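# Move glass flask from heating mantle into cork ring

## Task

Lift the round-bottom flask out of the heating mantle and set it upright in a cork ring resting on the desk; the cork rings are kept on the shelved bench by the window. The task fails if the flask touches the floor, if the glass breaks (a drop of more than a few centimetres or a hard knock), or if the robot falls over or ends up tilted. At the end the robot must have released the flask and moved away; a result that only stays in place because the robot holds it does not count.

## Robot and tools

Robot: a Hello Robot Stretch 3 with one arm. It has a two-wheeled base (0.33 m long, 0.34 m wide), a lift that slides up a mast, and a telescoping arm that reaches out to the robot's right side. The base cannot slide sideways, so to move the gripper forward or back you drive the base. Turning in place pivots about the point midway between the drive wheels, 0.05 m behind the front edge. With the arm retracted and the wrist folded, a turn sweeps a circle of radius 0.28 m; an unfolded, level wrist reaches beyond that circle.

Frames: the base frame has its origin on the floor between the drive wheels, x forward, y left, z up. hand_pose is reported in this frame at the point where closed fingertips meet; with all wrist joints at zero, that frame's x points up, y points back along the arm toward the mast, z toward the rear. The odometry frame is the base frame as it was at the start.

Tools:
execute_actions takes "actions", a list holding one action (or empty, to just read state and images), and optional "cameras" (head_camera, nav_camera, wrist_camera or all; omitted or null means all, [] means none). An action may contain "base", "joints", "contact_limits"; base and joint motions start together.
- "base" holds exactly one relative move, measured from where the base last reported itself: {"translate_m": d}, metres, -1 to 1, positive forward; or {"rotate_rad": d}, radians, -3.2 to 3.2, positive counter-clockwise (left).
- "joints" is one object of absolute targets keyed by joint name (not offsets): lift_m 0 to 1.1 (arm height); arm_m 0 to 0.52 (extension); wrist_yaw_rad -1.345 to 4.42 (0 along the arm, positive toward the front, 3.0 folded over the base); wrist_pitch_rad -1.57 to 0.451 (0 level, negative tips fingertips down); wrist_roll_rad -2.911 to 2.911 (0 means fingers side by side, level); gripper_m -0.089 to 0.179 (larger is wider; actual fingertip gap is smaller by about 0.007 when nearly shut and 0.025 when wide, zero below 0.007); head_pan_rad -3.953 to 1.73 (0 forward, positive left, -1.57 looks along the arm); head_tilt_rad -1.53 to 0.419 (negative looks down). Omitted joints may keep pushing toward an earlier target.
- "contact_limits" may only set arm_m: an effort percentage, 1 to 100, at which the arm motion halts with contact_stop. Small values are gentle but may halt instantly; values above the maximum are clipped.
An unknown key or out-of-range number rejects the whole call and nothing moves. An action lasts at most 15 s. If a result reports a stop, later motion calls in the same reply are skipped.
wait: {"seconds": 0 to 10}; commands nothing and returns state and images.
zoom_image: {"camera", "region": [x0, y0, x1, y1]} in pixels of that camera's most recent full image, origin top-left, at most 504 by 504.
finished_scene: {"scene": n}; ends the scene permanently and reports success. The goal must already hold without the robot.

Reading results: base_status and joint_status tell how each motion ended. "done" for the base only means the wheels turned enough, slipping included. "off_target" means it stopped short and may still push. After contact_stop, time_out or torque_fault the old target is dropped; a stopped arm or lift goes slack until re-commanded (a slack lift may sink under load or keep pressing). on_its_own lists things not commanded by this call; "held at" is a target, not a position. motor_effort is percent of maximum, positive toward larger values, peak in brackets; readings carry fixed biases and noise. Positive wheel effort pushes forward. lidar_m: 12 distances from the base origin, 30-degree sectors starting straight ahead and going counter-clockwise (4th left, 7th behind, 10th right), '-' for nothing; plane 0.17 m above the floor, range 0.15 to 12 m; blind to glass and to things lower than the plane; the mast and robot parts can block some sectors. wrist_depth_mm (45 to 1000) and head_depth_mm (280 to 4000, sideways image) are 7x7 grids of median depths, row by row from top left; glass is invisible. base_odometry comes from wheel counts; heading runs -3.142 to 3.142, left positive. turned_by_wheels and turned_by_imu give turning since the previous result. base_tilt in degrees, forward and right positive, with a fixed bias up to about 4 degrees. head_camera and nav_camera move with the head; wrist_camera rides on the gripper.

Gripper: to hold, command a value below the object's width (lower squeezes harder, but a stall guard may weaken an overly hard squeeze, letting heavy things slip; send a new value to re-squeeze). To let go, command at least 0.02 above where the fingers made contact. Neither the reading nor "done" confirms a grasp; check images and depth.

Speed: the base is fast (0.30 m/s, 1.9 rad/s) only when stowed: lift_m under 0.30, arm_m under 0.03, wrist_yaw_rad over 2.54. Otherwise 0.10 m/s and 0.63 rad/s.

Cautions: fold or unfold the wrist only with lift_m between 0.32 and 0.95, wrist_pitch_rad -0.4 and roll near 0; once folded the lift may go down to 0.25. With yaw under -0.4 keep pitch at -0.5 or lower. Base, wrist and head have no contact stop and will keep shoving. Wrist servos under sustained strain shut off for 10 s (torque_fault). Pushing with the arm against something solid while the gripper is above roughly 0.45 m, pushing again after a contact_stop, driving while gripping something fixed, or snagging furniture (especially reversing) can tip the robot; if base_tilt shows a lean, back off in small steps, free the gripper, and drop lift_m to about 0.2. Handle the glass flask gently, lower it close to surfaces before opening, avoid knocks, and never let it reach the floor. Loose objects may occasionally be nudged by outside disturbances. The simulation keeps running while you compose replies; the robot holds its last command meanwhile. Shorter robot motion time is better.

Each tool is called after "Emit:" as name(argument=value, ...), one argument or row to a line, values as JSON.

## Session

Emit:
execute_actions(
  actions=[],
)

Scene clock: 0.00 s.
base_odometry: x=+0.000 y=+0.000 heading=+0.000 (m, m, rad; odometry frame)
turned_by_wheels: +0.000 (rad since the last result)
turned_by_imu: +0.000 (rad since the last result)
base_tilt: forward=-2.9 right=+0.2 (deg)
lidar_m: 2.04 1.60 1.64 1.14 1.47 2.28 1.82 2.07 1.61 1.56 1.63 1.52
head_depth_mm: 2062 2184 2194 2182 2171 1568 2143 / 2050 2191 2203 2191 2172 1570 2154 / 2039 2172 2187 2170 2178 1579 2144 / 2044 2176 2161 2155 2160 1594 2128 / 2025 2148 2144 2131 2153 1579 2158 / 2047 2170 2126 2157 2159 1497 2133 / 2035 2159 2155 2147 2141 1530 2167
base_status: not commanded
joint_positions: lift_m=+0.572 arm_m=-0.002 wrist_yaw_rad=+2.955 wrist_pitch_rad=-0.581 wrist_roll_rad=-0.006 gripper_m=+0.037 head_pan_rad=+0.002 head_tilt_rad=+0.001
joint_status: not commanded
motor_effort: left_wheel=+0 right_wheel=+0 lift_m=+27 arm_m=+0 wrist_yaw_rad=+0 wrist_pitch_rad=+6 wrist_roll_rad=+0 gripper_m=+0 head_pan_rad=+1 head_tilt_rad=+1 (%)
hand_pose: x=+0.0162 y=+0.0550 z=+0.5499 quat_wxyz=(+0.265, +0.691, +0.139, +0.658) (m; base frame)
wrist_depth_mm: - - - - - - - / - - - - - - - / - - - - - - - / - - - - - - - / 853 859 908 874 906 884 886 / 733 747 - 752 767 769 775 / 657 657 - 680 655 674 684
pictures: head_camera (sideways: a quarter turn clockwise sets it upright), nav_camera (sideways: a quarter turn counterclockwise sets it upright), wrist_camera
Images, in order (width x height): head_camera 896x504, nav_camera 672x504, wrist_camera 644x364.

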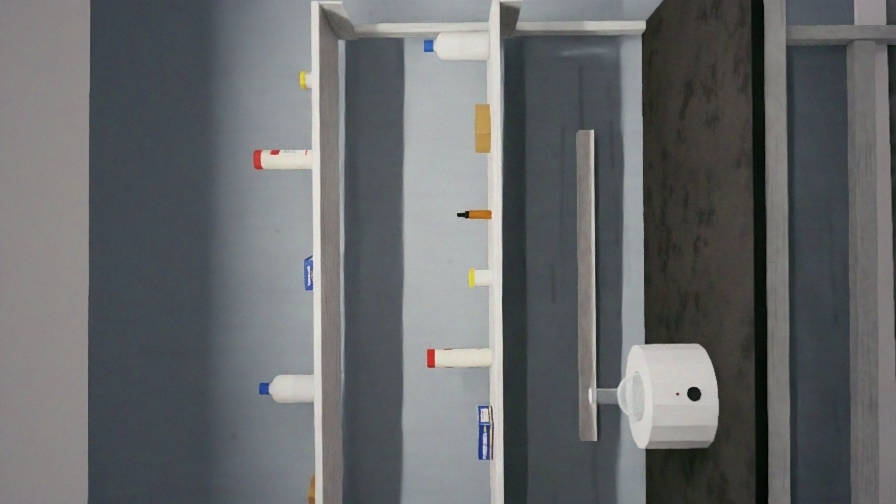

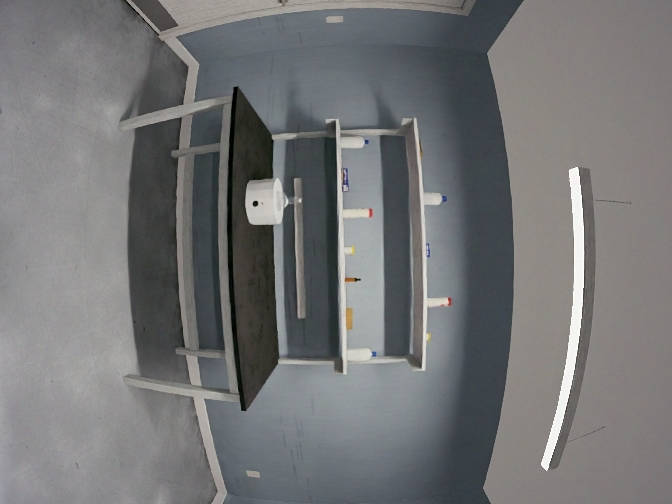

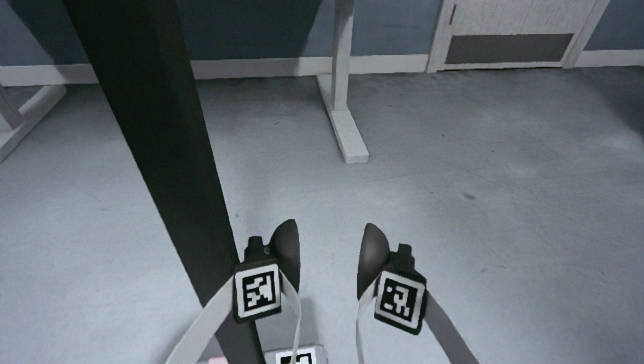

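Emit:
execute_actions(
  actions=[
    {"base":{"translate_m":-0.2},"joints":{"head_pan_rad":-3.14,"head_tilt_rad":-0.35,"wrist_pitch_rad":-0.4,"lift_m":0.75}},
  ],
)

Scene clock: 3.73 s.
base_odometry: x=-0.200 y=+0.000 heading=+0.000 (m, m, rad; odometry frame)
turned_by_wheels: +0.000 (rad since the last result)
turned_by_imu: -0.002 (rad since the last result)
base_tilt: forward=-2.9 right=+0.3 (deg)
lidar_m: 2.24 1.78 1.21 1.58 1.65 1.62 1.62 1.90 1.61 1.56 1.63 1.70
head_depth_mm: 2132 2263 2370 2569 2674 1954 1547 / 2087 2235 2366 1935 2525 1884 1559 / 2072 2225 2340 1938 2533 1965 1542 / 2070 2226 2324 1883 2514 1955 1546 / 2083 2242 2334 1972 2500 1958 1563 / 2086 2219 2337 1876 2511 1971 1550 / 2072 2234 2349 1922 2515 1945 1551
base_status: done
joint_positions: lift_m=+0.749 arm_m=-0.002 wrist_yaw_rad=+2.955 wrist_pitch_rad=-0.421 wrist_roll_rad=-0.006 gripper_m=+0.037 head_pan_rad=-3.133 head_tilt_rad=-0.346
joint_status: all done
motor_effort: left_wheel=+0(7) right_wheel=+0(4) lift_m=+41(43) arm_m=+0(0) wrist_yaw_rad=+0(0) wrist_pitch_rad=+11(10) wrist_roll_rad=+0(0) gripper_m=+0(0) head_pan_rad=-3(53) head_tilt_rad=-2(21) (%)
hand_pose: x=+0.0204 y=+0.0776 z=+0.7613 quat_wxyz=(+0.212, +0.700, +0.083, +0.677) (m; base frame)
wrist_depth_mm: - - - - - - - / - - - - - - - / - - - - - - - / - - - - - - - / - - - - - - - / - - - - - - - / 878 907 910 949 914 951 960
pictures: head_camera (sideways: a quarter turn clockwise sets it upright), nav_camera (sideways: a quarter turn counterclockwise sets it upright), wrist_camera
Images, in order (width x height): head_camera 896x504, nav_camera 672x504, wrist_camera 644x364.

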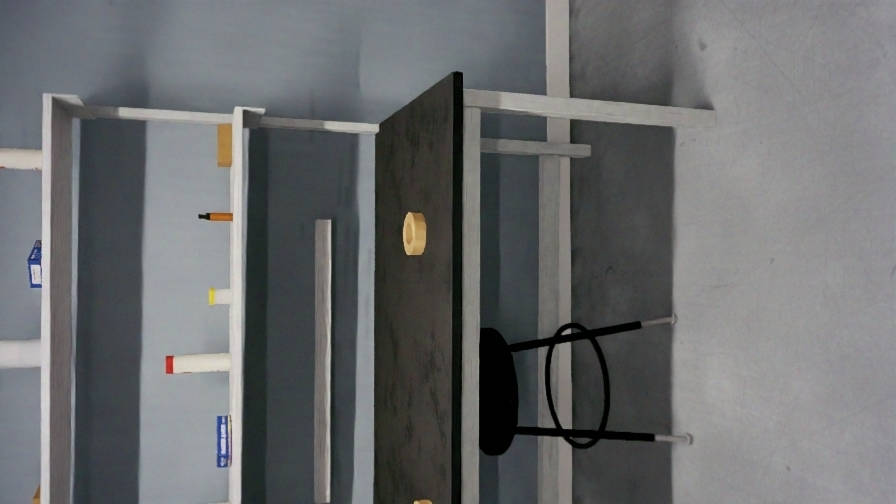

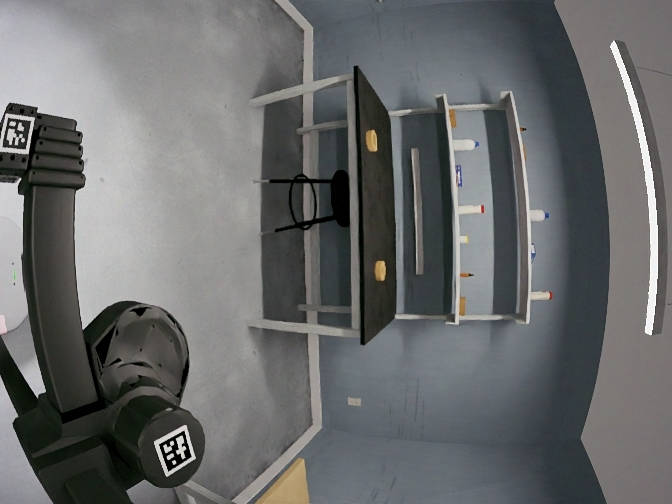

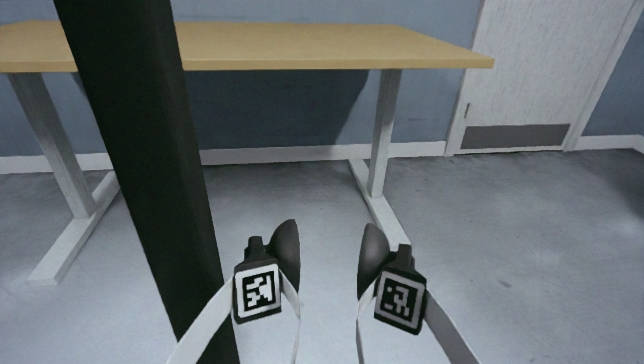

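Emit:
execute_actions(
  actions=[
    {"base":{"translate_m":-1.0},"joints":{"head_tilt_rad":-0.65,"wrist_yaw_rad":0,"gripper_m":0.175,"lift_m":0.81}},
  ],
  cameras=["head_camera"],
)

Emit:
execute_actions(
  actions=[
    {"base":{"rotate_rad":-1.645},"joints":{"head_pan_rad":-1.57,"arm_m":0.28}},
  ],
)

Scene clock: 15.47 s.
base_odometry: x=-1.200 y=+0.000 heading=+0.000 (m, m, rad; odometry frame)
turned_by_wheels: +0.000 (rad since the last result)
turned_by_imu: -0.009 (rad since the last result)
base_tilt: forward=-2.8 right=+0.3 (deg)
lidar_m: 2.66 1.82 1.65 1.12 1.66 0.70 0.78 0.84 1.17 1.91 1.63 2.21
head_depth_mm: 1201 1315 1210 908 788 - - / 1203 1330 1201 901 789 - - / 1204 1305 1201 878 783 - - / 1198 1288 1199 895 783 1542 1221 / 1197 1285 1195 894 782 1466 1255 / 1202 1282 1184 891 783 1389 1263 / 1186 1281 1179 883 779 1468 1249
base_status: done
joint_positions: lift_m=+0.809 arm_m=-0.002 wrist_yaw_rad=+0.001 wrist_pitch_rad=-0.420 wrist_roll_rad=-0.006 gripper_m=+0.175 head_pan_rad=-3.133 head_tilt_rad=-0.642
joint_status: all done
motor_effort: left_wheel=+1(7) right_wheel=-1(4) lift_m=+41(40) arm_m=+0(0) wrist_yaw_rad=+0(3) wrist_pitch_rad=+11(11) wrist_roll_rad=+0(0) gripper_m=+0(93) head_pan_rad=-4(4) head_tilt_rad=-3(20) (%)
hand_pose: x=-0.0212 y=-0.3667 z=+0.8215 quat_wxyz=(+0.694, +0.148, -0.689, -0.147) (m; base frame)
wrist_depth_mm: - - - - - - - / - - - - - - - / - - - - - - 744 / - - - - - - - / - - - - - - - / - - - - - - - / 966 968 975 - - - -
pictures: head_camera (sideways: a quarter turn clockwise sets it upright)
Images, in order (width x height): head_camera 896x504.

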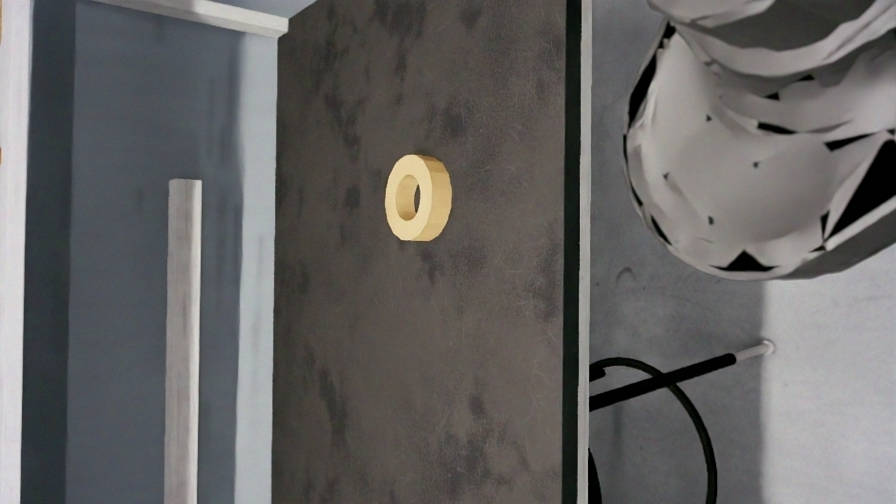

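Scene clock: 19.03 s.
base_odometry: x=-1.200 y=+0.000 heading=-1.645 (m, m, rad; odometry frame)
turned_by_wheels: -1.645 (rad since the last result)
turned_by_imu: -1.639 (rad since the last result)
base_tilt: forward=-2.9 right=+0.3 (deg)
lidar_m: 2.17 1.63 2.07 2.65 1.83 1.69 1.12 1.63 0.70 0.79 0.78 1.17
head_depth_mm: 1127 1378 1508 906 790 - - / 1225 1340 1203 969 - 1470 1246 / 1219 1355 1204 - 1670 1469 1258 / 1195 1314 1200 - 1676 1470 1252 / 1189 1275 1188 924 779 1478 1255 / 1170 1263 1184 887 779 1400 1250 / 1163 1249 1172 887 776 1458 1248
base_status: done
joint_positions: lift_m=+0.809 arm_m=+0.280 wrist_yaw_rad=+0.000 wrist_pitch_rad=-0.420 wrist_roll_rad=-0.006 gripper_m=+0.175 head_pan_rad=-1.577 head_tilt_rad=-0.642
joint_status: all done
motor_effort: left_wheel=+4(10) right_wheel=-3(7) lift_m=+41(41) arm_m=+2(2) wrist_yaw_rad=+1(1) wrist_pitch_rad=+11(11) wrist_roll_rad=+0(0) gripper_m=+1(0) head_pan_rad=+4(50) head_tilt_rad=-3(3) (%)
hand_pose: x=-0.0214 y=-0.6489 z=+0.8215 quat_wxyz=(+0.694, +0.148, -0.689, -0.147) (m; base frame)
wrist_depth_mm: 751 762 750 765 770 779 782 / 629 657 679 704 718 829 860 / 428 441 450 459 469 483 921 / 324 331 336 310 332 355 355 / 264 274 269 272 277 278 282 / 225 221 223 225 229 231 233 / 183 188 191 193 195 193 205
pictures: head_camera (sideways: a quarter turn clockwise sets it upright), nav_camera (sideways: a quarter turn counterclockwise sets it upright), wrist_camera
Images, in order (width x height): head_camera 896x504, nav_camera 672x504, wrist_camera 644x364.

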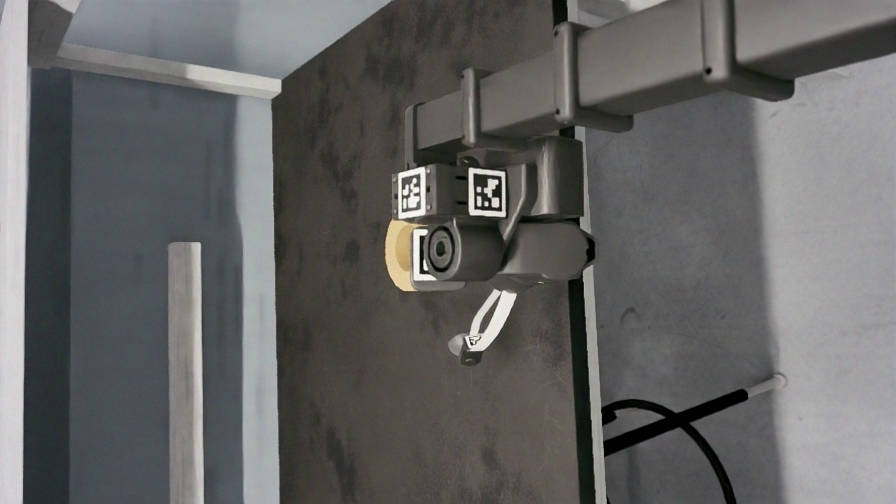

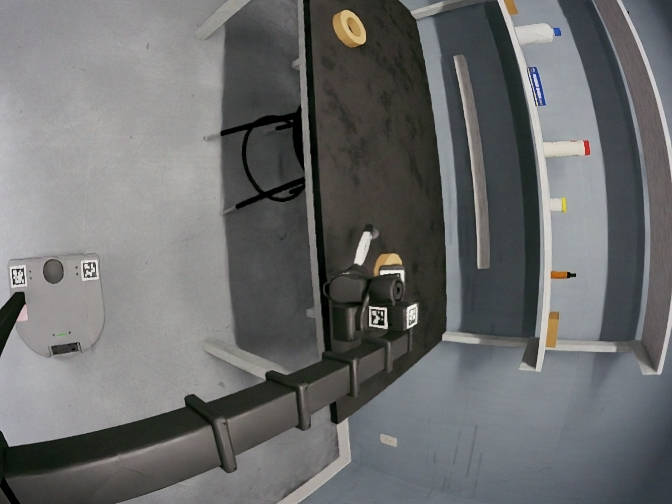

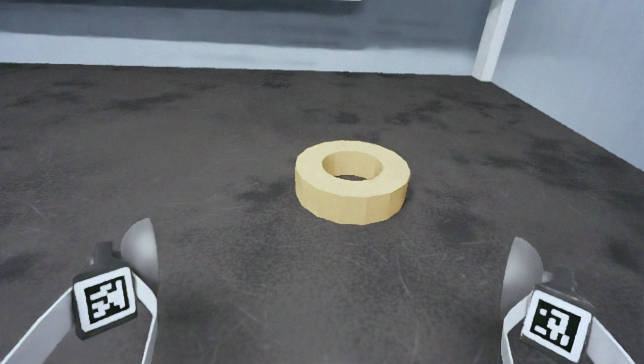

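Emit:
execute_actions(
  actions=[
    {"base":{"translate_m":-0.021},"joints":{"arm_m":0.44,"lift_m":0.762}},
  ],
  cameras=["wrist_camera"],
)

Scene clock: 21.80 s.
base_odometry: x=-1.198 y=+0.021 heading=-1.645 (m, m, rad; odometry frame)
turned_by_wheels: +0.000 (rad since the last result)
turned_by_imu: +0.000 (rad since the last result)
base_tilt: forward=-2.9 right=+0.3 (deg)
lidar_m: 2.19 1.65 2.09 2.66 1.81 1.67 1.10 1.61 0.69 1.24 0.79 1.18
head_depth_mm: 1069 1373 1514 900 831 958 - / 1205 1342 1203 936 - - 1244 / 1214 1355 1257 - 786 1486 1256 / 1208 1344 1243 - 782 1468 1259 / 1189 1279 1189 873 781 1449 1255 / 1177 1265 1185 890 782 1439 1256 / 1166 1245 1171 885 775 1428 1251
base_status: done
joint_positions: lift_m=+0.763 arm_m=+0.440 wrist_yaw_rad=+0.000 wrist_pitch_rad=-0.415 wrist_roll_rad=-0.006 gripper_m=+0.175 head_pan_rad=-1.577 head_tilt_rad=-0.642
joint_status: all done
motor_effort: left_wheel=+5(7) right_wheel=-3(5) lift_m=+9(36) arm_m=+2(3) wrist_yaw_rad=+0(1) wrist_pitch_rad=+8(11) wrist_roll_rad=+0(0) gripper_m=+0(0) head_pan_rad=+3(4) head_tilt_rad=-4(3) (%)
hand_pose: x=-0.0214 y=-0.8094 z=+0.7762 quat_wxyz=(+0.694, +0.146, -0.690, -0.145) (m; base frame)
wrist_depth_mm: 605 620 626 627 636 615 648 / 484 500 511 538 552 575 695 / 327 331 338 350 360 364 379 / 246 250 254 257 264 268 273 / 196 207 173 187 170 212 214 / 169 167 141 170 135 174 176 / - 141 136 113 121 145 154
pictures: wrist_camera
Images, in order (width x height): wrist_camera 644x364.

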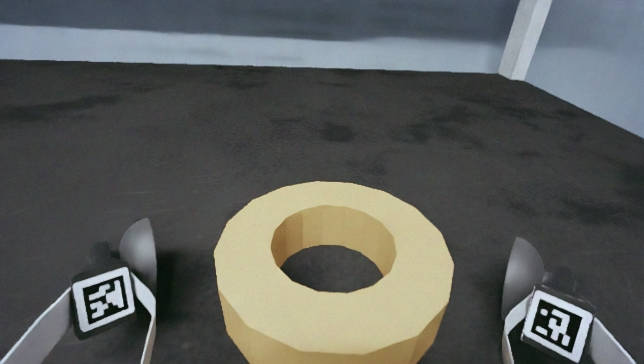

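Emit:
execute_actions(
  actions=[
    {"joints":{"arm_m":0.446,"gripper_m":0.078}},
  ],
  cameras=["wrist_camera"],
)

Emit:
execute_actions(
  actions=[
    {"joints":{"lift_m":0.79,"head_pan_rad":-3.5,"head_tilt_rad":-0.5}},
  ],
)

Scene clock: 23.53 s.
base_odometry: x=-1.198 y=+0.021 heading=-1.645 (m, m, rad; odometry frame)
turned_by_wheels: +0.000 (rad since the last result)
turned_by_imu: +0.000 (rad since the last result)
base_tilt: forward=-2.9 right=+0.3 (deg)
lidar_m: 2.19 1.65 2.09 2.66 1.81 1.66 1.10 1.61 0.69 1.24 0.79 1.18
head_depth_mm: 1074 1379 1512 902 825 951 - / 1212 1334 1208 937 - - 1248 / 1217 1344 1256 833 784 1480 1261 / 1206 1339 1243 - 779 1472 1255 / 1186 1285 1186 889 780 1457 1260 / 1174 1272 1200 887 781 1421 1248 / 1168 1252 1180 889 776 1432 1242
base_status: not commanded
joint_positions: lift_m=+0.763 arm_m=+0.446 wrist_yaw_rad=+0.000 wrist_pitch_rad=-0.402 wrist_roll_rad=-0.006 gripper_m=+0.079 head_pan_rad=-1.577 head_tilt_rad=-0.642
joint_status: all done
motor_effort: left_wheel=+5(5) right_wheel=-3(3) lift_m=+9(10) arm_m=+1(3) wrist_yaw_rad=+0(1) wrist_pitch_rad=+1(8) wrist_roll_rad=+0(0) gripper_m=-20(98) head_pan_rad=+5(4) head_tilt_rad=-4(3) (%)
hand_pose: x=-0.0214 y=-0.8171 z=+0.7791 quat_wxyz=(+0.695, +0.142, -0.690, -0.141) (m; base frame)
wrist_depth_mm: 593 602 605 627 626 616 641 / 514 528 550 571 604 584 696 / 344 345 357 365 373 381 397 / 254 257 261 267 273 277 281 / 202 205 166 178 173 217 219 / 167 171 136 173 138 184 179 / 144 141 121 115 120 146 152
pictures: wrist_camera
Images, in order (width x height): wrist_camera 644x364.

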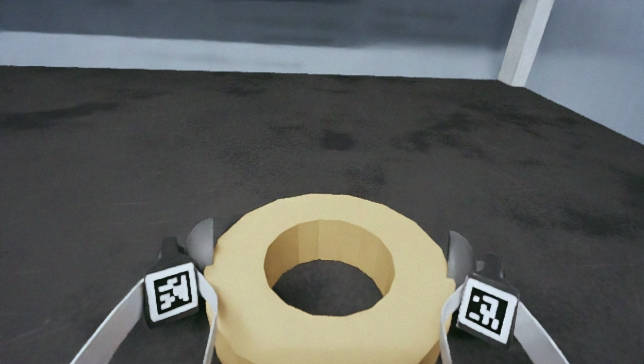

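Scene clock: 25.00 s.
base_odometry: x=-1.198 y=+0.021 heading=-1.645 (m, m, rad; odometry frame)
turned_by_wheels: +0.000 (rad since the last result)
turned_by_imu: +0.000 (rad since the last result)
base_tilt: forward=-2.9 right=+0.3 (deg)
lidar_m: 2.19 1.65 2.09 2.66 1.81 1.66 1.10 1.61 0.69 1.24 0.79 1.18
head_depth_mm: 1756 1948 1861 1345 2088 1643 - / 1676 1844 1838 1215 2054 1695 - / 1582 1746 1802 1218 1994 1720 - / 1533 1664 1732 1213 1912 1632 - / 1456 1582 1672 1203 1853 1640 - / 1403 1499 1599 1203 974 1496 - / 1341 1431 1539 1199 973 1633 1389
base_status: not commanded
joint_positions: lift_m=+0.789 arm_m=+0.446 wrist_yaw_rad=+0.000 wrist_pitch_rad=-0.416 wrist_roll_rad=-0.006 gripper_m=+0.079 head_pan_rad=-3.493 head_tilt_rad=-0.507
joint_status: all done
motor_effort: left_wheel=+5(5) right_wheel=-3(3) lift_m=+41(45) arm_m=+1(2) wrist_yaw_rad=-1(0) wrist_pitch_rad=+8(9) wrist_roll_rad=+0(0) gripper_m=-20(20) head_pan_rad=-4(49) head_tilt_rad=+2(13) (%)
hand_pose: x=-0.0214 y=-0.8154 z=+0.8024 quat_wxyz=(+0.694, +0.147, -0.689, -0.146) (m; base frame)
wrist_depth_mm: 603 610 621 625 625 619 627 / 566 586 639 648 666 666 706 / 386 392 401 409 422 437 728 / 290 295 300 306 313 316 322 / 234 237 166 178 173 251 252 / 196 204 136 200 138 211 209 / 167 165 121 115 120 170 177
pictures: head_camera (sideways: a quarter turn clockwise sets it upright), nav_camera (sideways: a quarter turn counterclockwise sets it upright), wrist_camera
Images, in order (width x height): head_camera 896x504, nav_camera 672x504, wrist_camera 644x364.

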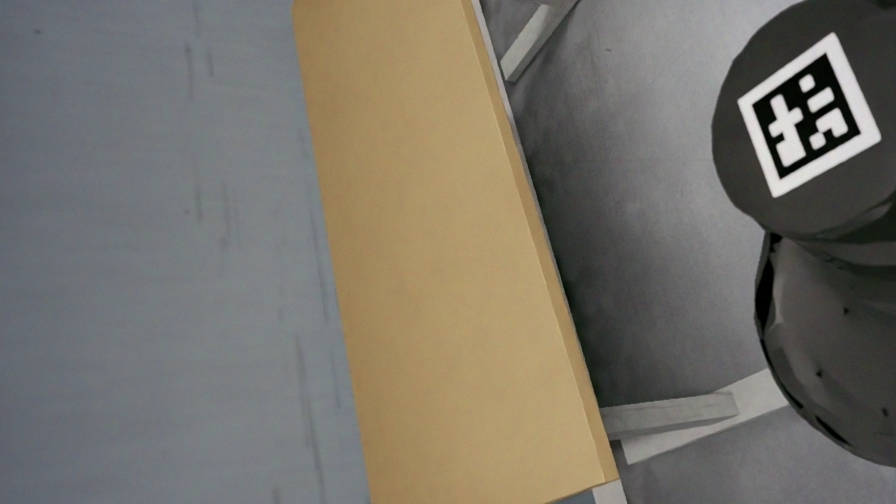

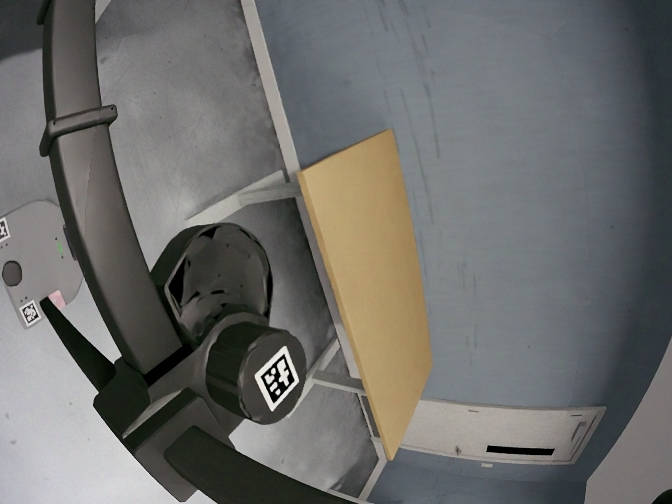

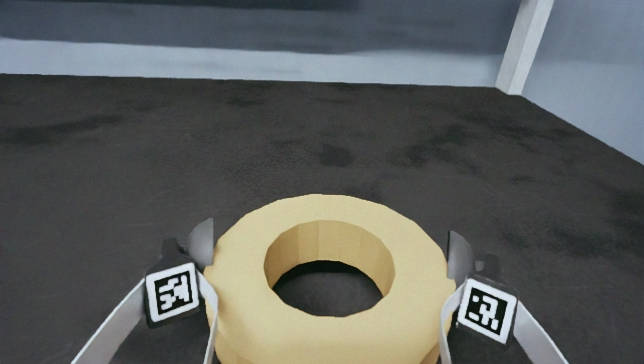

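Emit:
execute_actions(
  actions=[
    {"base":{"rotate_rad":-1.325},"joints":{"lift_m":0.82,"arm_m":0.25,"head_pan_rad":-1.9,"head_tilt_rad":-0.7}},
  ],
  cameras=["wrist_camera"],
)

Emit:
execute_actions(
  actions=[
    {"base":{"translate_m":-1.0},"joints":{"arm_m":0.34}},
  ],
)

Scene clock: 28.57 s.
base_odometry: x=-1.198 y=+0.021 heading=-2.969 (m, m, rad; odometry frame)
turned_by_wheels: -1.325 (rad since the last result)
turned_by_imu: -1.320 (rad since the last result)
base_tilt: forward=-2.9 right=+0.3 (deg)
lidar_m: 0.79 0.86 1.19 1.65 1.74 2.66 2.72 1.81 1.10 1.57 0.71 0.69
head_depth_mm: 1494 1581 1185 1956 1689 1425 - / 1457 1575 1170 1889 1705 1494 - / 1428 1549 1167 1888 1761 - 1207 / 1403 1522 1167 964 - 1399 1235 / 1374 1488 1211 - 1611 1412 1229 / 1353 1492 1677 - 1607 1414 1216 / 1339 1480 1663 - 1635 1408 1225
base_status: done
joint_positions: lift_m=+0.819 arm_m=+0.250 wrist_yaw_rad=+0.000 wrist_pitch_rad=-0.416 wrist_roll_rad=-0.006 gripper_m=+0.079 head_pan_rad=-1.907 head_tilt_rad=-0.691
joint_status: all done
motor_effort: left_wheel=+4(14) right_wheel=-3(8) lift_m=+42(43) arm_m=-3(2) wrist_yaw_rad=+1(0) wrist_pitch_rad=+9(9) wrist_roll_rad=+0(0) gripper_m=-20(19) head_pan_rad=+4(52) head_tilt_rad=-3(19) (%)
hand_pose: x=-0.0215 y=-0.6198 z=+0.8322 quat_wxyz=(+0.694, +0.147, -0.689, -0.146) (m; base frame)
wrist_depth_mm: - - - 983 931 894 849 / - - - - - 927 892 / - - - - - 626 640 / - - - - - 462 464 / - - 166 178 173 377 366 / - - 136 - 138 312 306 / 967 944 121 115 120 982 -
pictures: wrist_camera
Images, in order (width x height): wrist_camera 644x364.

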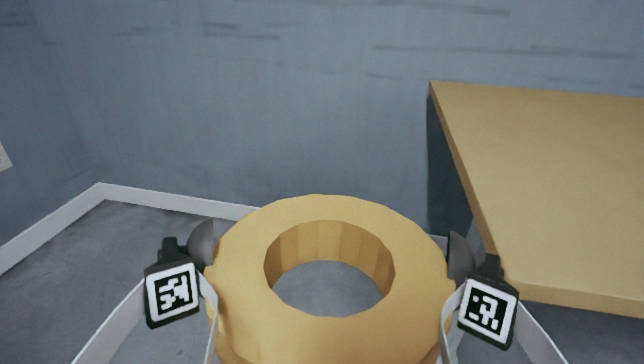

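Scene clock: 40.07 s.
base_odometry: x=-0.213 y=+0.192 heading=-2.969 (m, m, rad; odometry frame)
turned_by_wheels: +0.000 (rad since the last result)
turned_by_imu: -0.006 (rad since the last result)
base_tilt: forward=-3.0 right=+0.3 (deg)
lidar_m: 1.81 1.99 1.75 1.74 1.93 1.79 1.73 1.71 1.04 1.40 1.19 1.57
head_depth_mm: 1328 1485 1173 916 1693 1429 - / 1296 1444 1171 906 1630 1462 - / 1266 1405 1178 909 1569 - 1202 / 1243 1395 1165 936 - 1385 1231 / 1219 1365 1203 - 1605 1419 1221 / 1197 1339 1262 823 1548 1414 1229 / 1176 1308 1250 - 1558 1401 1220
base_status: done
joint_positions: lift_m=+0.819 arm_m=+0.340 wrist_yaw_rad=+0.000 wrist_pitch_rad=-0.416 wrist_roll_rad=-0.006 gripper_m=+0.079 head_pan_rad=-1.907 head_tilt_rad=-0.691
joint_status: all done
motor_effort: left_wheel=+5(7) right_wheel=-3(6) lift_m=+41(42) arm_m=+2(3) wrist_yaw_rad=-1(0) wrist_pitch_rad=+9(9) wrist_roll_rad=+0(0) gripper_m=-20(20) head_pan_rad=+4(5) head_tilt_rad=-3(4) (%)
hand_pose: x=-0.0215 y=-0.7093 z=+0.8322 quat_wxyz=(+0.694, +0.147, -0.689, -0.146) (m; base frame)
wrist_depth_mm: 883 829 790 752 720 676 645 / 924 853 823 790 760 713 688 / 560 561 574 598 608 613 638 / 416 425 433 439 450 458 462 / 336 343 167 179 173 362 362 / 283 291 136 288 138 302 299 / 241 236 121 115 120 245 254
pictures: head_camera (sideways: a quarter turn clockwise sets it upright), nav_camera (sideways: a quarter turn counterclockwise sets it upright), wrist_camera
Images, in order (width x height): head_camera 896x504, nav_camera 672x504, wrist_camera 644x364.

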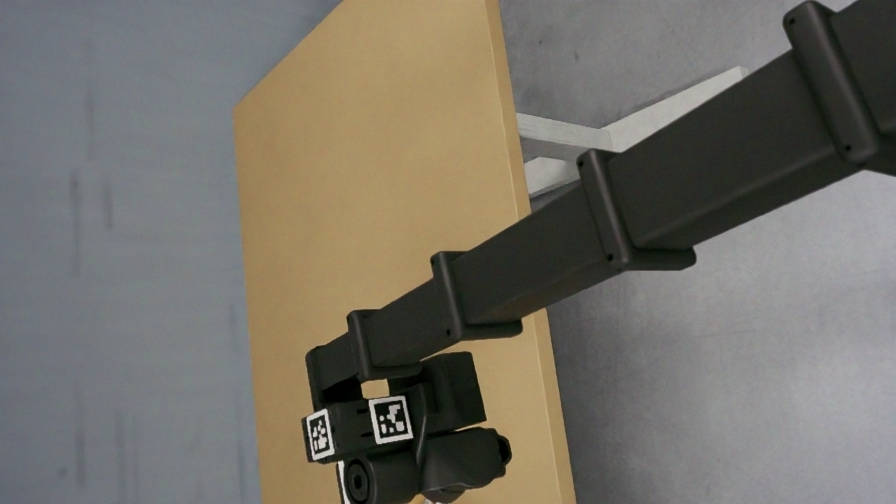

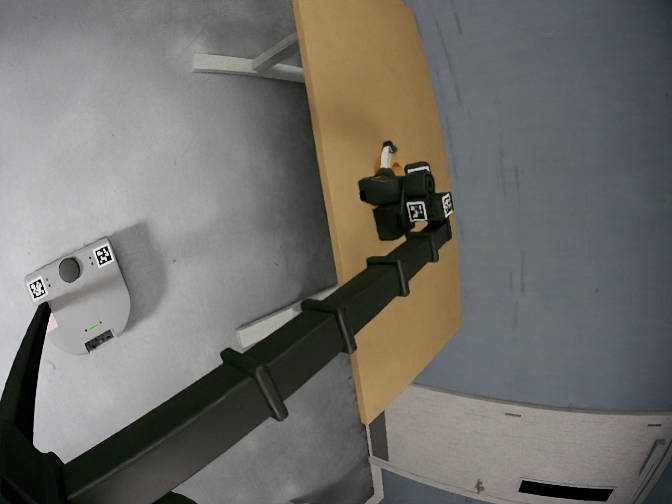

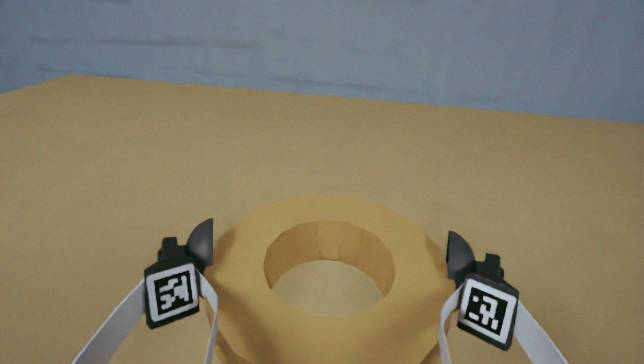

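Emit:
execute_actions(
  actions=[
    {"base":{"translate_m":-0.47},"joints":{"lift_m":0.74,"head_pan_rad":-1.5}},
  ],
)

Scene clock: 46.60 s.
base_odometry: x=+0.250 y=+0.273 heading=-2.969 (m, m, rad; odometry frame)
turned_by_wheels: +0.000 (rad since the last result)
turned_by_imu: -0.003 (rad since the last result)
base_tilt: forward=-3.0 right=+0.3 (deg)
lidar_m: 2.27 2.42 1.84 1.83 1.44 1.81 1.27 1.60 1.32 0.86 1.46 1.48
head_depth_mm: 1107 1230 1331 1004 810 - - / 1127 1250 1177 990 761 1416 1226 / 1147 1272 1170 - 755 1384 1203 / 1164 1307 1168 903 802 1413 1227 / 1193 1326 1159 901 797 1411 1222 / 1213 1362 1152 898 1557 1409 1223 / 1235 1381 1151 896 1569 1416 1224
base_status: done
joint_positions: lift_m=+0.741 arm_m=+0.340 wrist_yaw_rad=+0.000 wrist_pitch_rad=-0.417 wrist_roll_rad=-0.006 gripper_m=+0.079 head_pan_rad=-1.507 head_tilt_rad=-0.691
joint_status: all done
motor_effort: left_wheel=+5(6) right_wheel=-3(7) lift_m=+11(38) arm_m=+2(2) wrist_yaw_rad=-1(0) wrist_pitch_rad=+9(9) wrist_roll_rad=+0(0) gripper_m=-20(20) head_pan_rad=+5(38) head_tilt_rad=-4(3) (%)
hand_pose: x=-0.0215 y=-0.7093 z=+0.7537 quat_wxyz=(+0.694, +0.147, -0.689, -0.146) (m; base frame)
wrist_depth_mm: 769 759 713 668 640 616 571 / 553 572 581 605 632 632 622 / 369 379 386 394 405 415 670 / 280 284 289 295 300 304 344 / 223 228 166 178 173 241 243 / 188 194 136 193 138 202 201 / 160 158 121 115 120 163 170
pictures: head_camera (sideways: a quarter turn clockwise sets it upright), nav_camera (sideways: a quarter turn counterclockwise sets it upright), wrist_camera
Images, in order (width x height): head_camera 896x504, nav_camera 672x504, wrist_camera 644x364.

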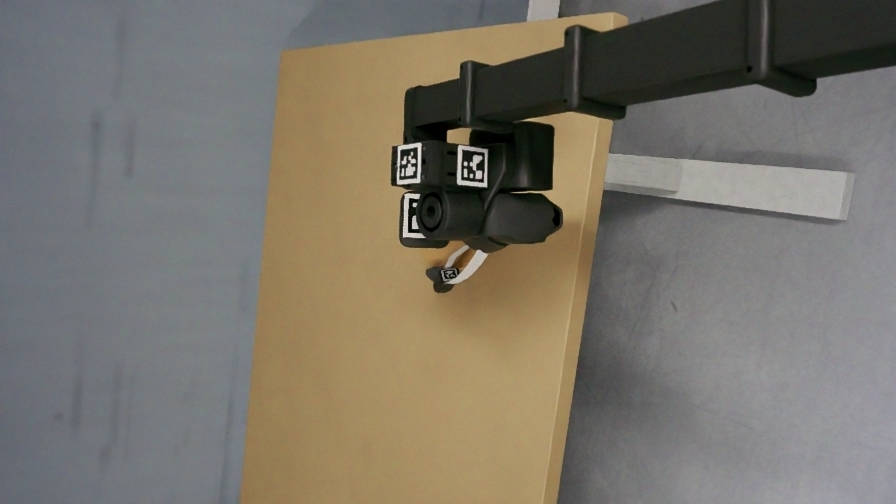

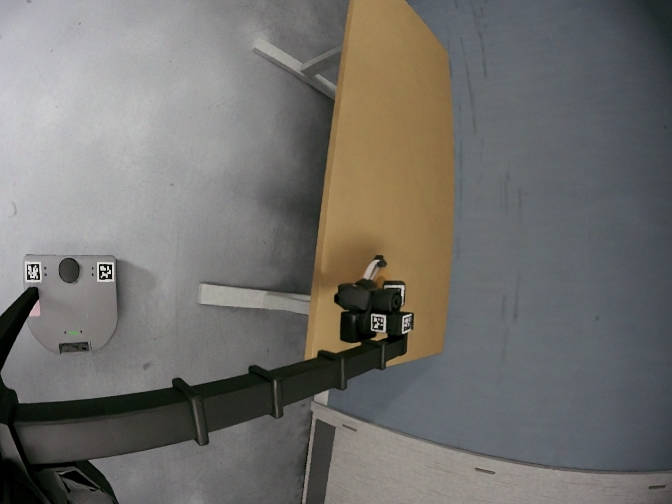

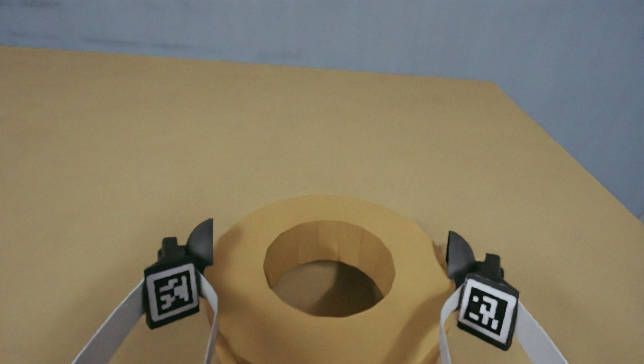

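Emit:
execute_actions(
  actions=[
    {"joints":{"lift_m":0.722}},
  ],
  cameras=[],
)

Emit:
execute_actions(
  actions=[
    {"joints":{"gripper_m":0.155}},
  ],
  cameras=["wrist_camera"],
)

Emit:
execute_actions(
  actions=[
    {"joints":{"lift_m":0.75,"wrist_pitch_rad":0,"head_pan_rad":-3.2,"head_tilt_rad":-0.45}},
  ],
  cameras=["wrist_camera"],
)

Emit:
execute_actions(
  actions=[
    {"base":{"translate_m":-0.57},"joints":{"lift_m":0.872,"arm_m":0.15,"gripper_m":0.12}},
  ],
)

Scene clock: 48.10 s.
base_odometry: x=+0.250 y=+0.273 heading=-2.969 (m, m, rad; odometry frame)
turned_by_wheels: +0.000 (rad since the last result)
turned_by_imu: +0.000 (rad since the last result)
base_tilt: forward=-2.9 right=+0.3 (deg)
lidar_m: 2.28 2.42 1.84 1.83 1.44 1.81 1.27 1.60 1.33 0.86 1.46 1.48
head_depth_mm: 1097 1225 1332 976 805 1452 - / 1126 1251 1176 968 - 1424 1237 / 1146 1280 1164 - 770 1383 1206 / 1165 1301 1167 931 802 1421 1222 / 1190 1332 1153 902 799 1421 1221 / 1205 1356 1155 895 1541 1425 1227 / 1228 1377 1157 899 1534 1420 1226
base_status: not commanded
joint_positions: lift_m=+0.723 arm_m=+0.340 wrist_yaw_rad=+0.000 wrist_pitch_rad=-0.413 wrist_roll_rad=-0.006 gripper_m=+0.079 head_pan_rad=-1.507 head_tilt_rad=-0.691
joint_status: all done
motor_effort: left_wheel=+4(5) right_wheel=-3(3) lift_m=+9(13) arm_m=+2(2) wrist_yaw_rad=+1(0) wrist_pitch_rad=+7(9) wrist_roll_rad=+0(0) gripper_m=-19(20) head_pan_rad=+4(4) head_tilt_rad=-4(3) (%)
hand_pose: x=-0.0215 y=-0.7098 z=+0.7368 quat_wxyz=(+0.694, +0.146, -0.690, -0.145) (m; base frame)
wrist_depth_mm: 766 750 700 669 641 594 587 / 504 515 534 547 579 628 627 / 336 338 348 356 367 378 666 / 251 255 259 265 268 273 281 / 201 203 166 178 173 215 218 / 168 174 136 174 138 181 179 / 144 141 121 115 119 146 152
pictures: none
No camera images: the call's "cameras" was empty. Leave "cameras" out to get every camera's image.

Scene clock: 49.37 s.
base_odometry: x=+0.250 y=+0.273 heading=-2.969 (m, m, rad; odometry frame)
turned_by_wheels: +0.000 (rad since the last result)
turned_by_imu: +0.000 (rad since the last result)
base_tilt: forward=-2.9 right=+0.3 (deg)
lidar_m: 2.28 2.41 1.84 1.82 1.45 1.81 1.27 1.60 1.33 0.86 1.46 1.48
head_depth_mm: 1102 1225 1323 978 804 1471 - / 1130 1249 1173 967 - 1421 1221 / 1145 1272 1164 - 766 1390 1205 / 1166 1300 1168 963 798 1422 1224 / 1187 1332 1160 900 801 1421 1226 / 1210 1354 1158 896 1552 1414 1226 / 1231 1379 1156 894 1553 1427 1234
base_status: not commanded
joint_positions: lift_m=+0.723 arm_m=+0.340 wrist_yaw_rad=+0.000 wrist_pitch_rad=-0.412 wrist_roll_rad=-0.006 gripper_m=+0.155 head_pan_rad=-1.507 head_tilt_rad=-0.691
joint_status: all done
motor_effort: left_wheel=+5(5) right_wheel=-3(3) lift_m=+10(11) arm_m=+1(2) wrist_yaw_rad=-1(1) wrist_pitch_rad=+6(7) wrist_roll_rad=+0(0) gripper_m=+1(90) head_pan_rad=+4(4) head_tilt_rad=-3(4) (%)
hand_pose: x=-0.0215 y=-0.7099 z=+0.7369 quat_wxyz=(+0.694, +0.145, -0.690, -0.144) (m; base frame)
wrist_depth_mm: 780 756 706 676 645 608 578 / 495 513 533 553 571 633 619 / 334 341 348 354 364 374 655 / 250 254 259 263 268 273 278 / 201 212 177 179 173 217 218 / 167 - 139 173 143 183 179 / - 141 122 116 120 146 152
pictures: wrist_camera
Images, in order (width x height): wrist_camera 644x364.

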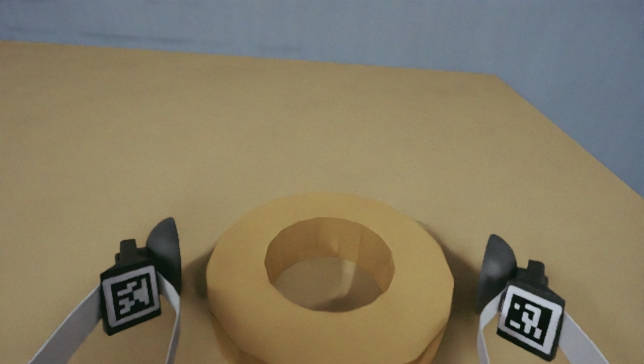

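Scene clock: 50.77 s.
base_odometry: x=+0.250 y=+0.273 heading=-2.969 (m, m, rad; odometry frame)
turned_by_wheels: +0.000 (rad since the last result)
turned_by_imu: +0.000 (rad since the last result)
base_tilt: forward=-2.9 right=+0.3 (deg)
lidar_m: 2.27 2.42 1.84 1.83 1.44 1.81 1.27 1.59 1.33 0.86 1.45 1.48
head_depth_mm: 1661 1773 1854 1325 2072 1726 1411 / 1652 1794 1858 1317 2129 1715 1440 / 1639 1796 1778 1316 2131 1732 1458 / 1681 1823 1677 1315 2115 1727 1413 / 1689 1816 1911 1393 2127 1724 1426 / 1671 1833 1916 1388 2170 1702 1408 / 1729 1856 1985 1345 1924 1616 1412
base_status: not commanded
joint_positions: lift_m=+0.749 arm_m=+0.340 wrist_yaw_rad=+0.000 wrist_pitch_rad=-0.024 wrist_roll_rad=-0.006 gripper_m=+0.155 head_pan_rad=-3.193 head_tilt_rad=-0.458
joint_status: all done
motor_effort: left_wheel=+5(5) right_wheel=-3(3) lift_m=+41(44) arm_m=+2(2) wrist_yaw_rad=+1(1) wrist_pitch_rad=+13(12) wrist_roll_rad=+0(0) gripper_m=+1(1) head_pan_rad=-5(51) head_tilt_rad=+3(18) (%)
hand_pose: x=-0.0214 y=-0.7403 z=+0.8576 quat_wxyz=(+0.709, +0.009, -0.705, -0.009) (m; base frame)
wrist_depth_mm: 814 770 746 705 664 623 616 / 864 809 759 718 681 657 622 / 878 832 777 730 690 672 631 / 891 845 803 758 715 678 641 / 559 627 596 623 652 685 672 / 393 - 406 419 432 470 682 / 298 289 311 317 323 314 685
pictures: wrist_camera
Images, in order (width x height): wrist_camera 644x364.

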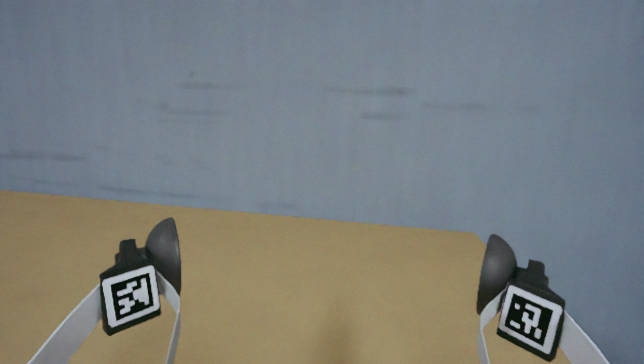

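Scene clock: 57.90 s.
base_odometry: x=+0.811 y=+0.371 heading=-2.969 (m, m, rad; odometry frame)
turned_by_wheels: +0.000 (rad since the last result)
turned_by_imu: -0.004 (rad since the last result)
base_tilt: forward=-2.9 right=+0.3 (deg)
lidar_m: 2.84 2.36 1.93 1.92 1.51 1.25 1.24 0.73 1.21 1.19 0.94 1.93
head_depth_mm: 1167 1218 1310 1242 907 753 - / 1140 1207 1314 943 843 768 - / 1177 1239 1340 967 841 763 - / 1185 1284 1346 1180 886 751 - / 1192 1278 1381 1239 896 775 1414 / 1166 1292 1391 1239 899 774 1407 / 1164 1236 1405 1294 900 794 1402
base_status: done
joint_positions: lift_m=+0.871 arm_m=+0.150 wrist_yaw_rad=+0.000 wrist_pitch_rad=-0.023 wrist_roll_rad=-0.006 gripper_m=+0.120 head_pan_rad=-3.193 head_tilt_rad=-0.458
joint_status: all done
motor_effort: left_wheel=+5(7) right_wheel=-3(7) lift_m=+41(41) arm_m=-3(2) wrist_yaw_rad=+0(0) wrist_pitch_rad=+12(13) wrist_roll_rad=+0(0) gripper_m=+0(89) head_pan_rad=-4(4) head_tilt_rad=+3(3) (%)
hand_pose: x=-0.0215 y=-0.5508 z=+0.9800 quat_wxyz=(+0.709, +0.008, -0.705, -0.008) (m; base frame)
wrist_depth_mm: 927 888 833 776 726 698 667 / 945 888 851 796 737 719 694 / 944 931 882 829 769 733 696 / - 945 896 843 792 750 713 / 903 962 916 861 812 761 729 / 629 679 912 913 824 775 749 / 477 - 973 917 855 803 767
pictures: head_camera (sideways: a quarter turn clockwise sets it upright), nav_camera (sideways: a quarter turn counterclockwise sets it upright), wrist_camera
Images, in order (width x height): head_camera 896x504, nav_camera 672x504, wrist_camera 644x364.

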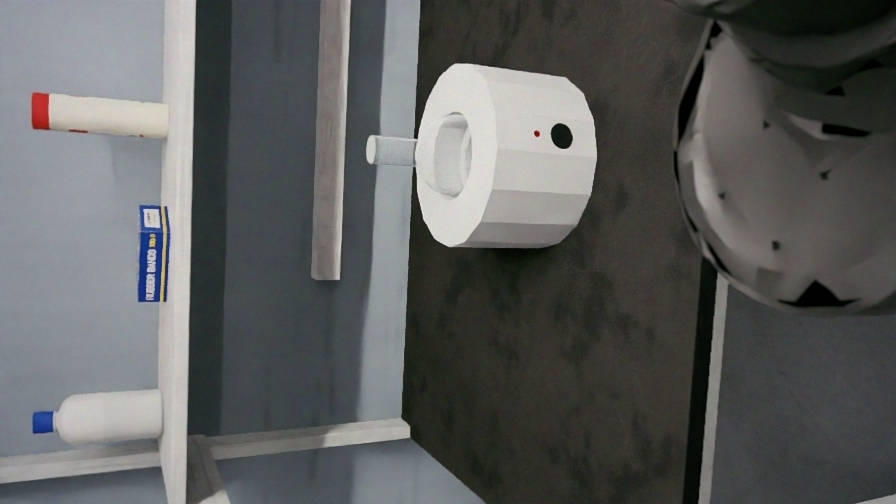

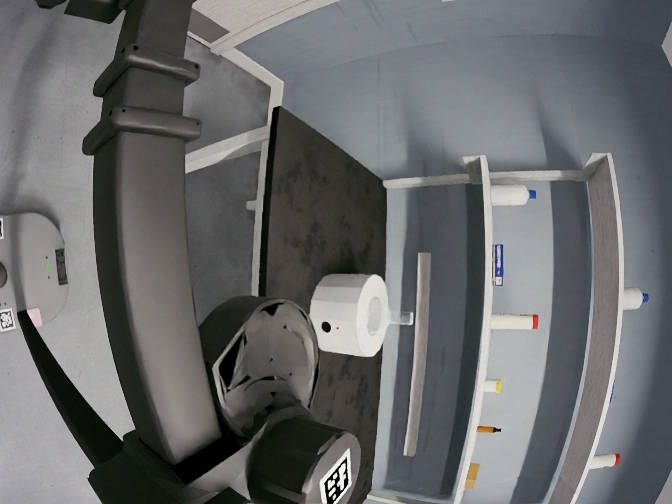

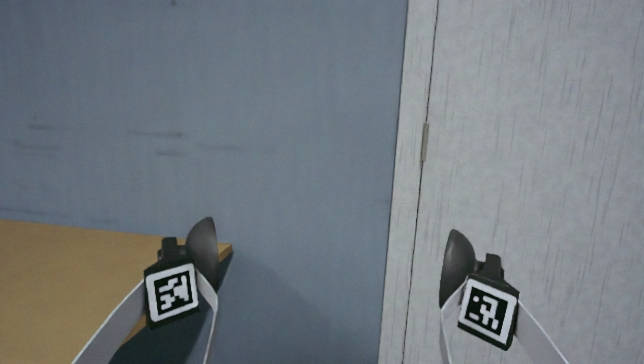

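Emit:
execute_actions(
  actions=[
    {"base":{"rotate_rad":-1.79},"joints":{"head_pan_rad":-1.57,"arm_m":0.33}},
  ],
  cameras=["head_camera","wrist_camera"],
)

Scene clock: 62.07 s.
base_odometry: x=+0.811 y=+0.371 heading=+1.525 (m, m, rad; odometry frame)
turned_by_wheels: -1.790 (rad since the last result)
turned_by_imu: -1.783 (rad since the last result)
base_tilt: forward=-2.9 right=+0.3 (deg)
lidar_m: 1.19 0.94 1.65 2.59 3.34 2.03 1.92 1.14 1.30 1.24 0.72 1.27
head_depth_mm: 1222 1289 1385 1247 978 - - / 1205 1276 1363 1351 - 780 1409 / 1189 1279 1355 1408 821 775 1415 / 1148 1264 1339 1412 - 752 1408 / 1179 1263 1330 952 857 752 1408 / 1161 1251 1329 1231 897 749 1416 / 1146 1238 1336 1234 895 750 1406
base_status: done
joint_positions: lift_m=+0.871 arm_m=+0.330 wrist_yaw_rad=+0.000 wrist_pitch_rad=-0.023 wrist_roll_rad=-0.006 gripper_m=+0.120 head_pan_rad=-1.577 head_tilt_rad=-0.458
joint_status: all done
motor_effort: left_wheel=+4(11) right_wheel=-3(7) lift_m=+41(41) arm_m=+1(3) wrist_yaw_rad=+0(0) wrist_pitch_rad=+12(12) wrist_roll_rad=+0(0) gripper_m=+1(1) head_pan_rad=+4(51) head_tilt_rad=+3(2) (%)
hand_pose: x=-0.0214 y=-0.7304 z=+0.9800 quat_wxyz=(+0.709, +0.008, -0.705, -0.008) (m; base frame)
wrist_depth_mm: 519 517 496 484 460 444 467 / 743 752 762 761 771 767 795 / 757 779 767 796 792 810 801 / 766 792 811 834 810 815 831 / 789 806 803 814 834 839 856 / 537 586 296 355 322 653 639 / 414 406 231 225 240 431 467
pictures: head_camera (sideways: a quarter turn clockwise sets it upright), wrist_camera
Images, in order (width x height): head_camera 896x504, wrist_camera 644x364.

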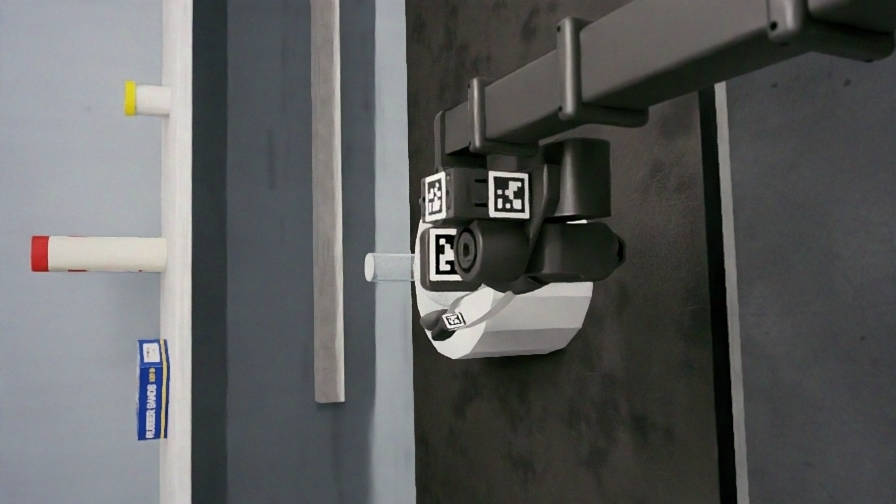

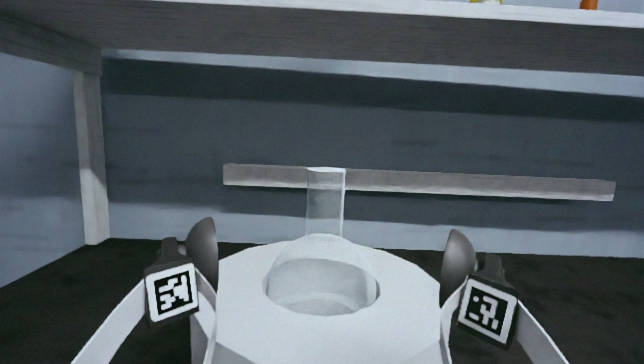

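Emit:
execute_actions(
  actions=[
    {"base":{"translate_m":0.004},"joints":{"arm_m":0.443,"gripper_m":0.075}},
  ],
  cameras=["wrist_camera"],
)

Scene clock: 64.37 s.
base_odometry: x=+0.811 y=+0.375 heading=+1.525 (m, m, rad; odometry frame)
turned_by_wheels: +0.000 (rad since the last result)
turned_by_imu: +0.000 (rad since the last result)
base_tilt: forward=-2.9 right=+0.3 (deg)
lidar_m: 1.19 0.93 1.65 2.58 3.33 2.03 1.92 1.14 1.30 1.24 0.72 1.27
head_depth_mm: 1220 1282 1386 1249 947 - - / 1198 1284 1368 1400 - 780 1428 / 1188 1284 1349 - 873 774 1408 / 1145 1272 1339 - 844 749 1403 / 1168 1257 1334 908 860 754 1404 / 1159 1247 1320 1239 899 752 1412 / 1151 1224 1324 1236 897 748 1410
base_status: done
joint_positions: lift_m=+0.871 arm_m=+0.443 wrist_yaw_rad=+0.000 wrist_pitch_rad=-0.023 wrist_roll_rad=-0.006 gripper_m=+0.075 head_pan_rad=-1.577 head_tilt_rad=-0.458
joint_status: all done
motor_effort: left_wheel=+5(11) right_wheel=-3(5) lift_m=+41(41) arm_m=+2(3) wrist_yaw_rad=+0(0) wrist_pitch_rad=+12(12) wrist_roll_rad=+0(0) gripper_m=+0(86) head_pan_rad=+4(4) head_tilt_rad=+3(2) (%)
hand_pose: x=-0.0214 y=-0.8433 z=+0.9800 quat_wxyz=(+0.709, +0.008, -0.705, -0.008) (m; base frame)
wrist_depth_mm: 519 528 502 484 464 441 424 / 623 640 651 658 672 674 692 / 648 660 663 673 679 692 697 / 668 678 676 675 615 649 703 / 670 704 705 720 713 734 747 / 542 556 - 298 594 627 637 / 414 420 225 251 229 458 470
pictures: wrist_camera
Images, in order (width x height): wrist_camera 644x364.

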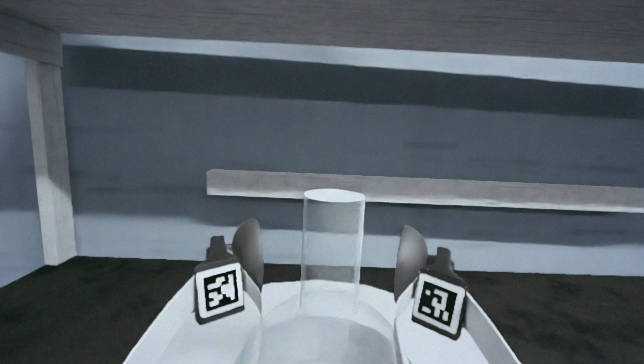

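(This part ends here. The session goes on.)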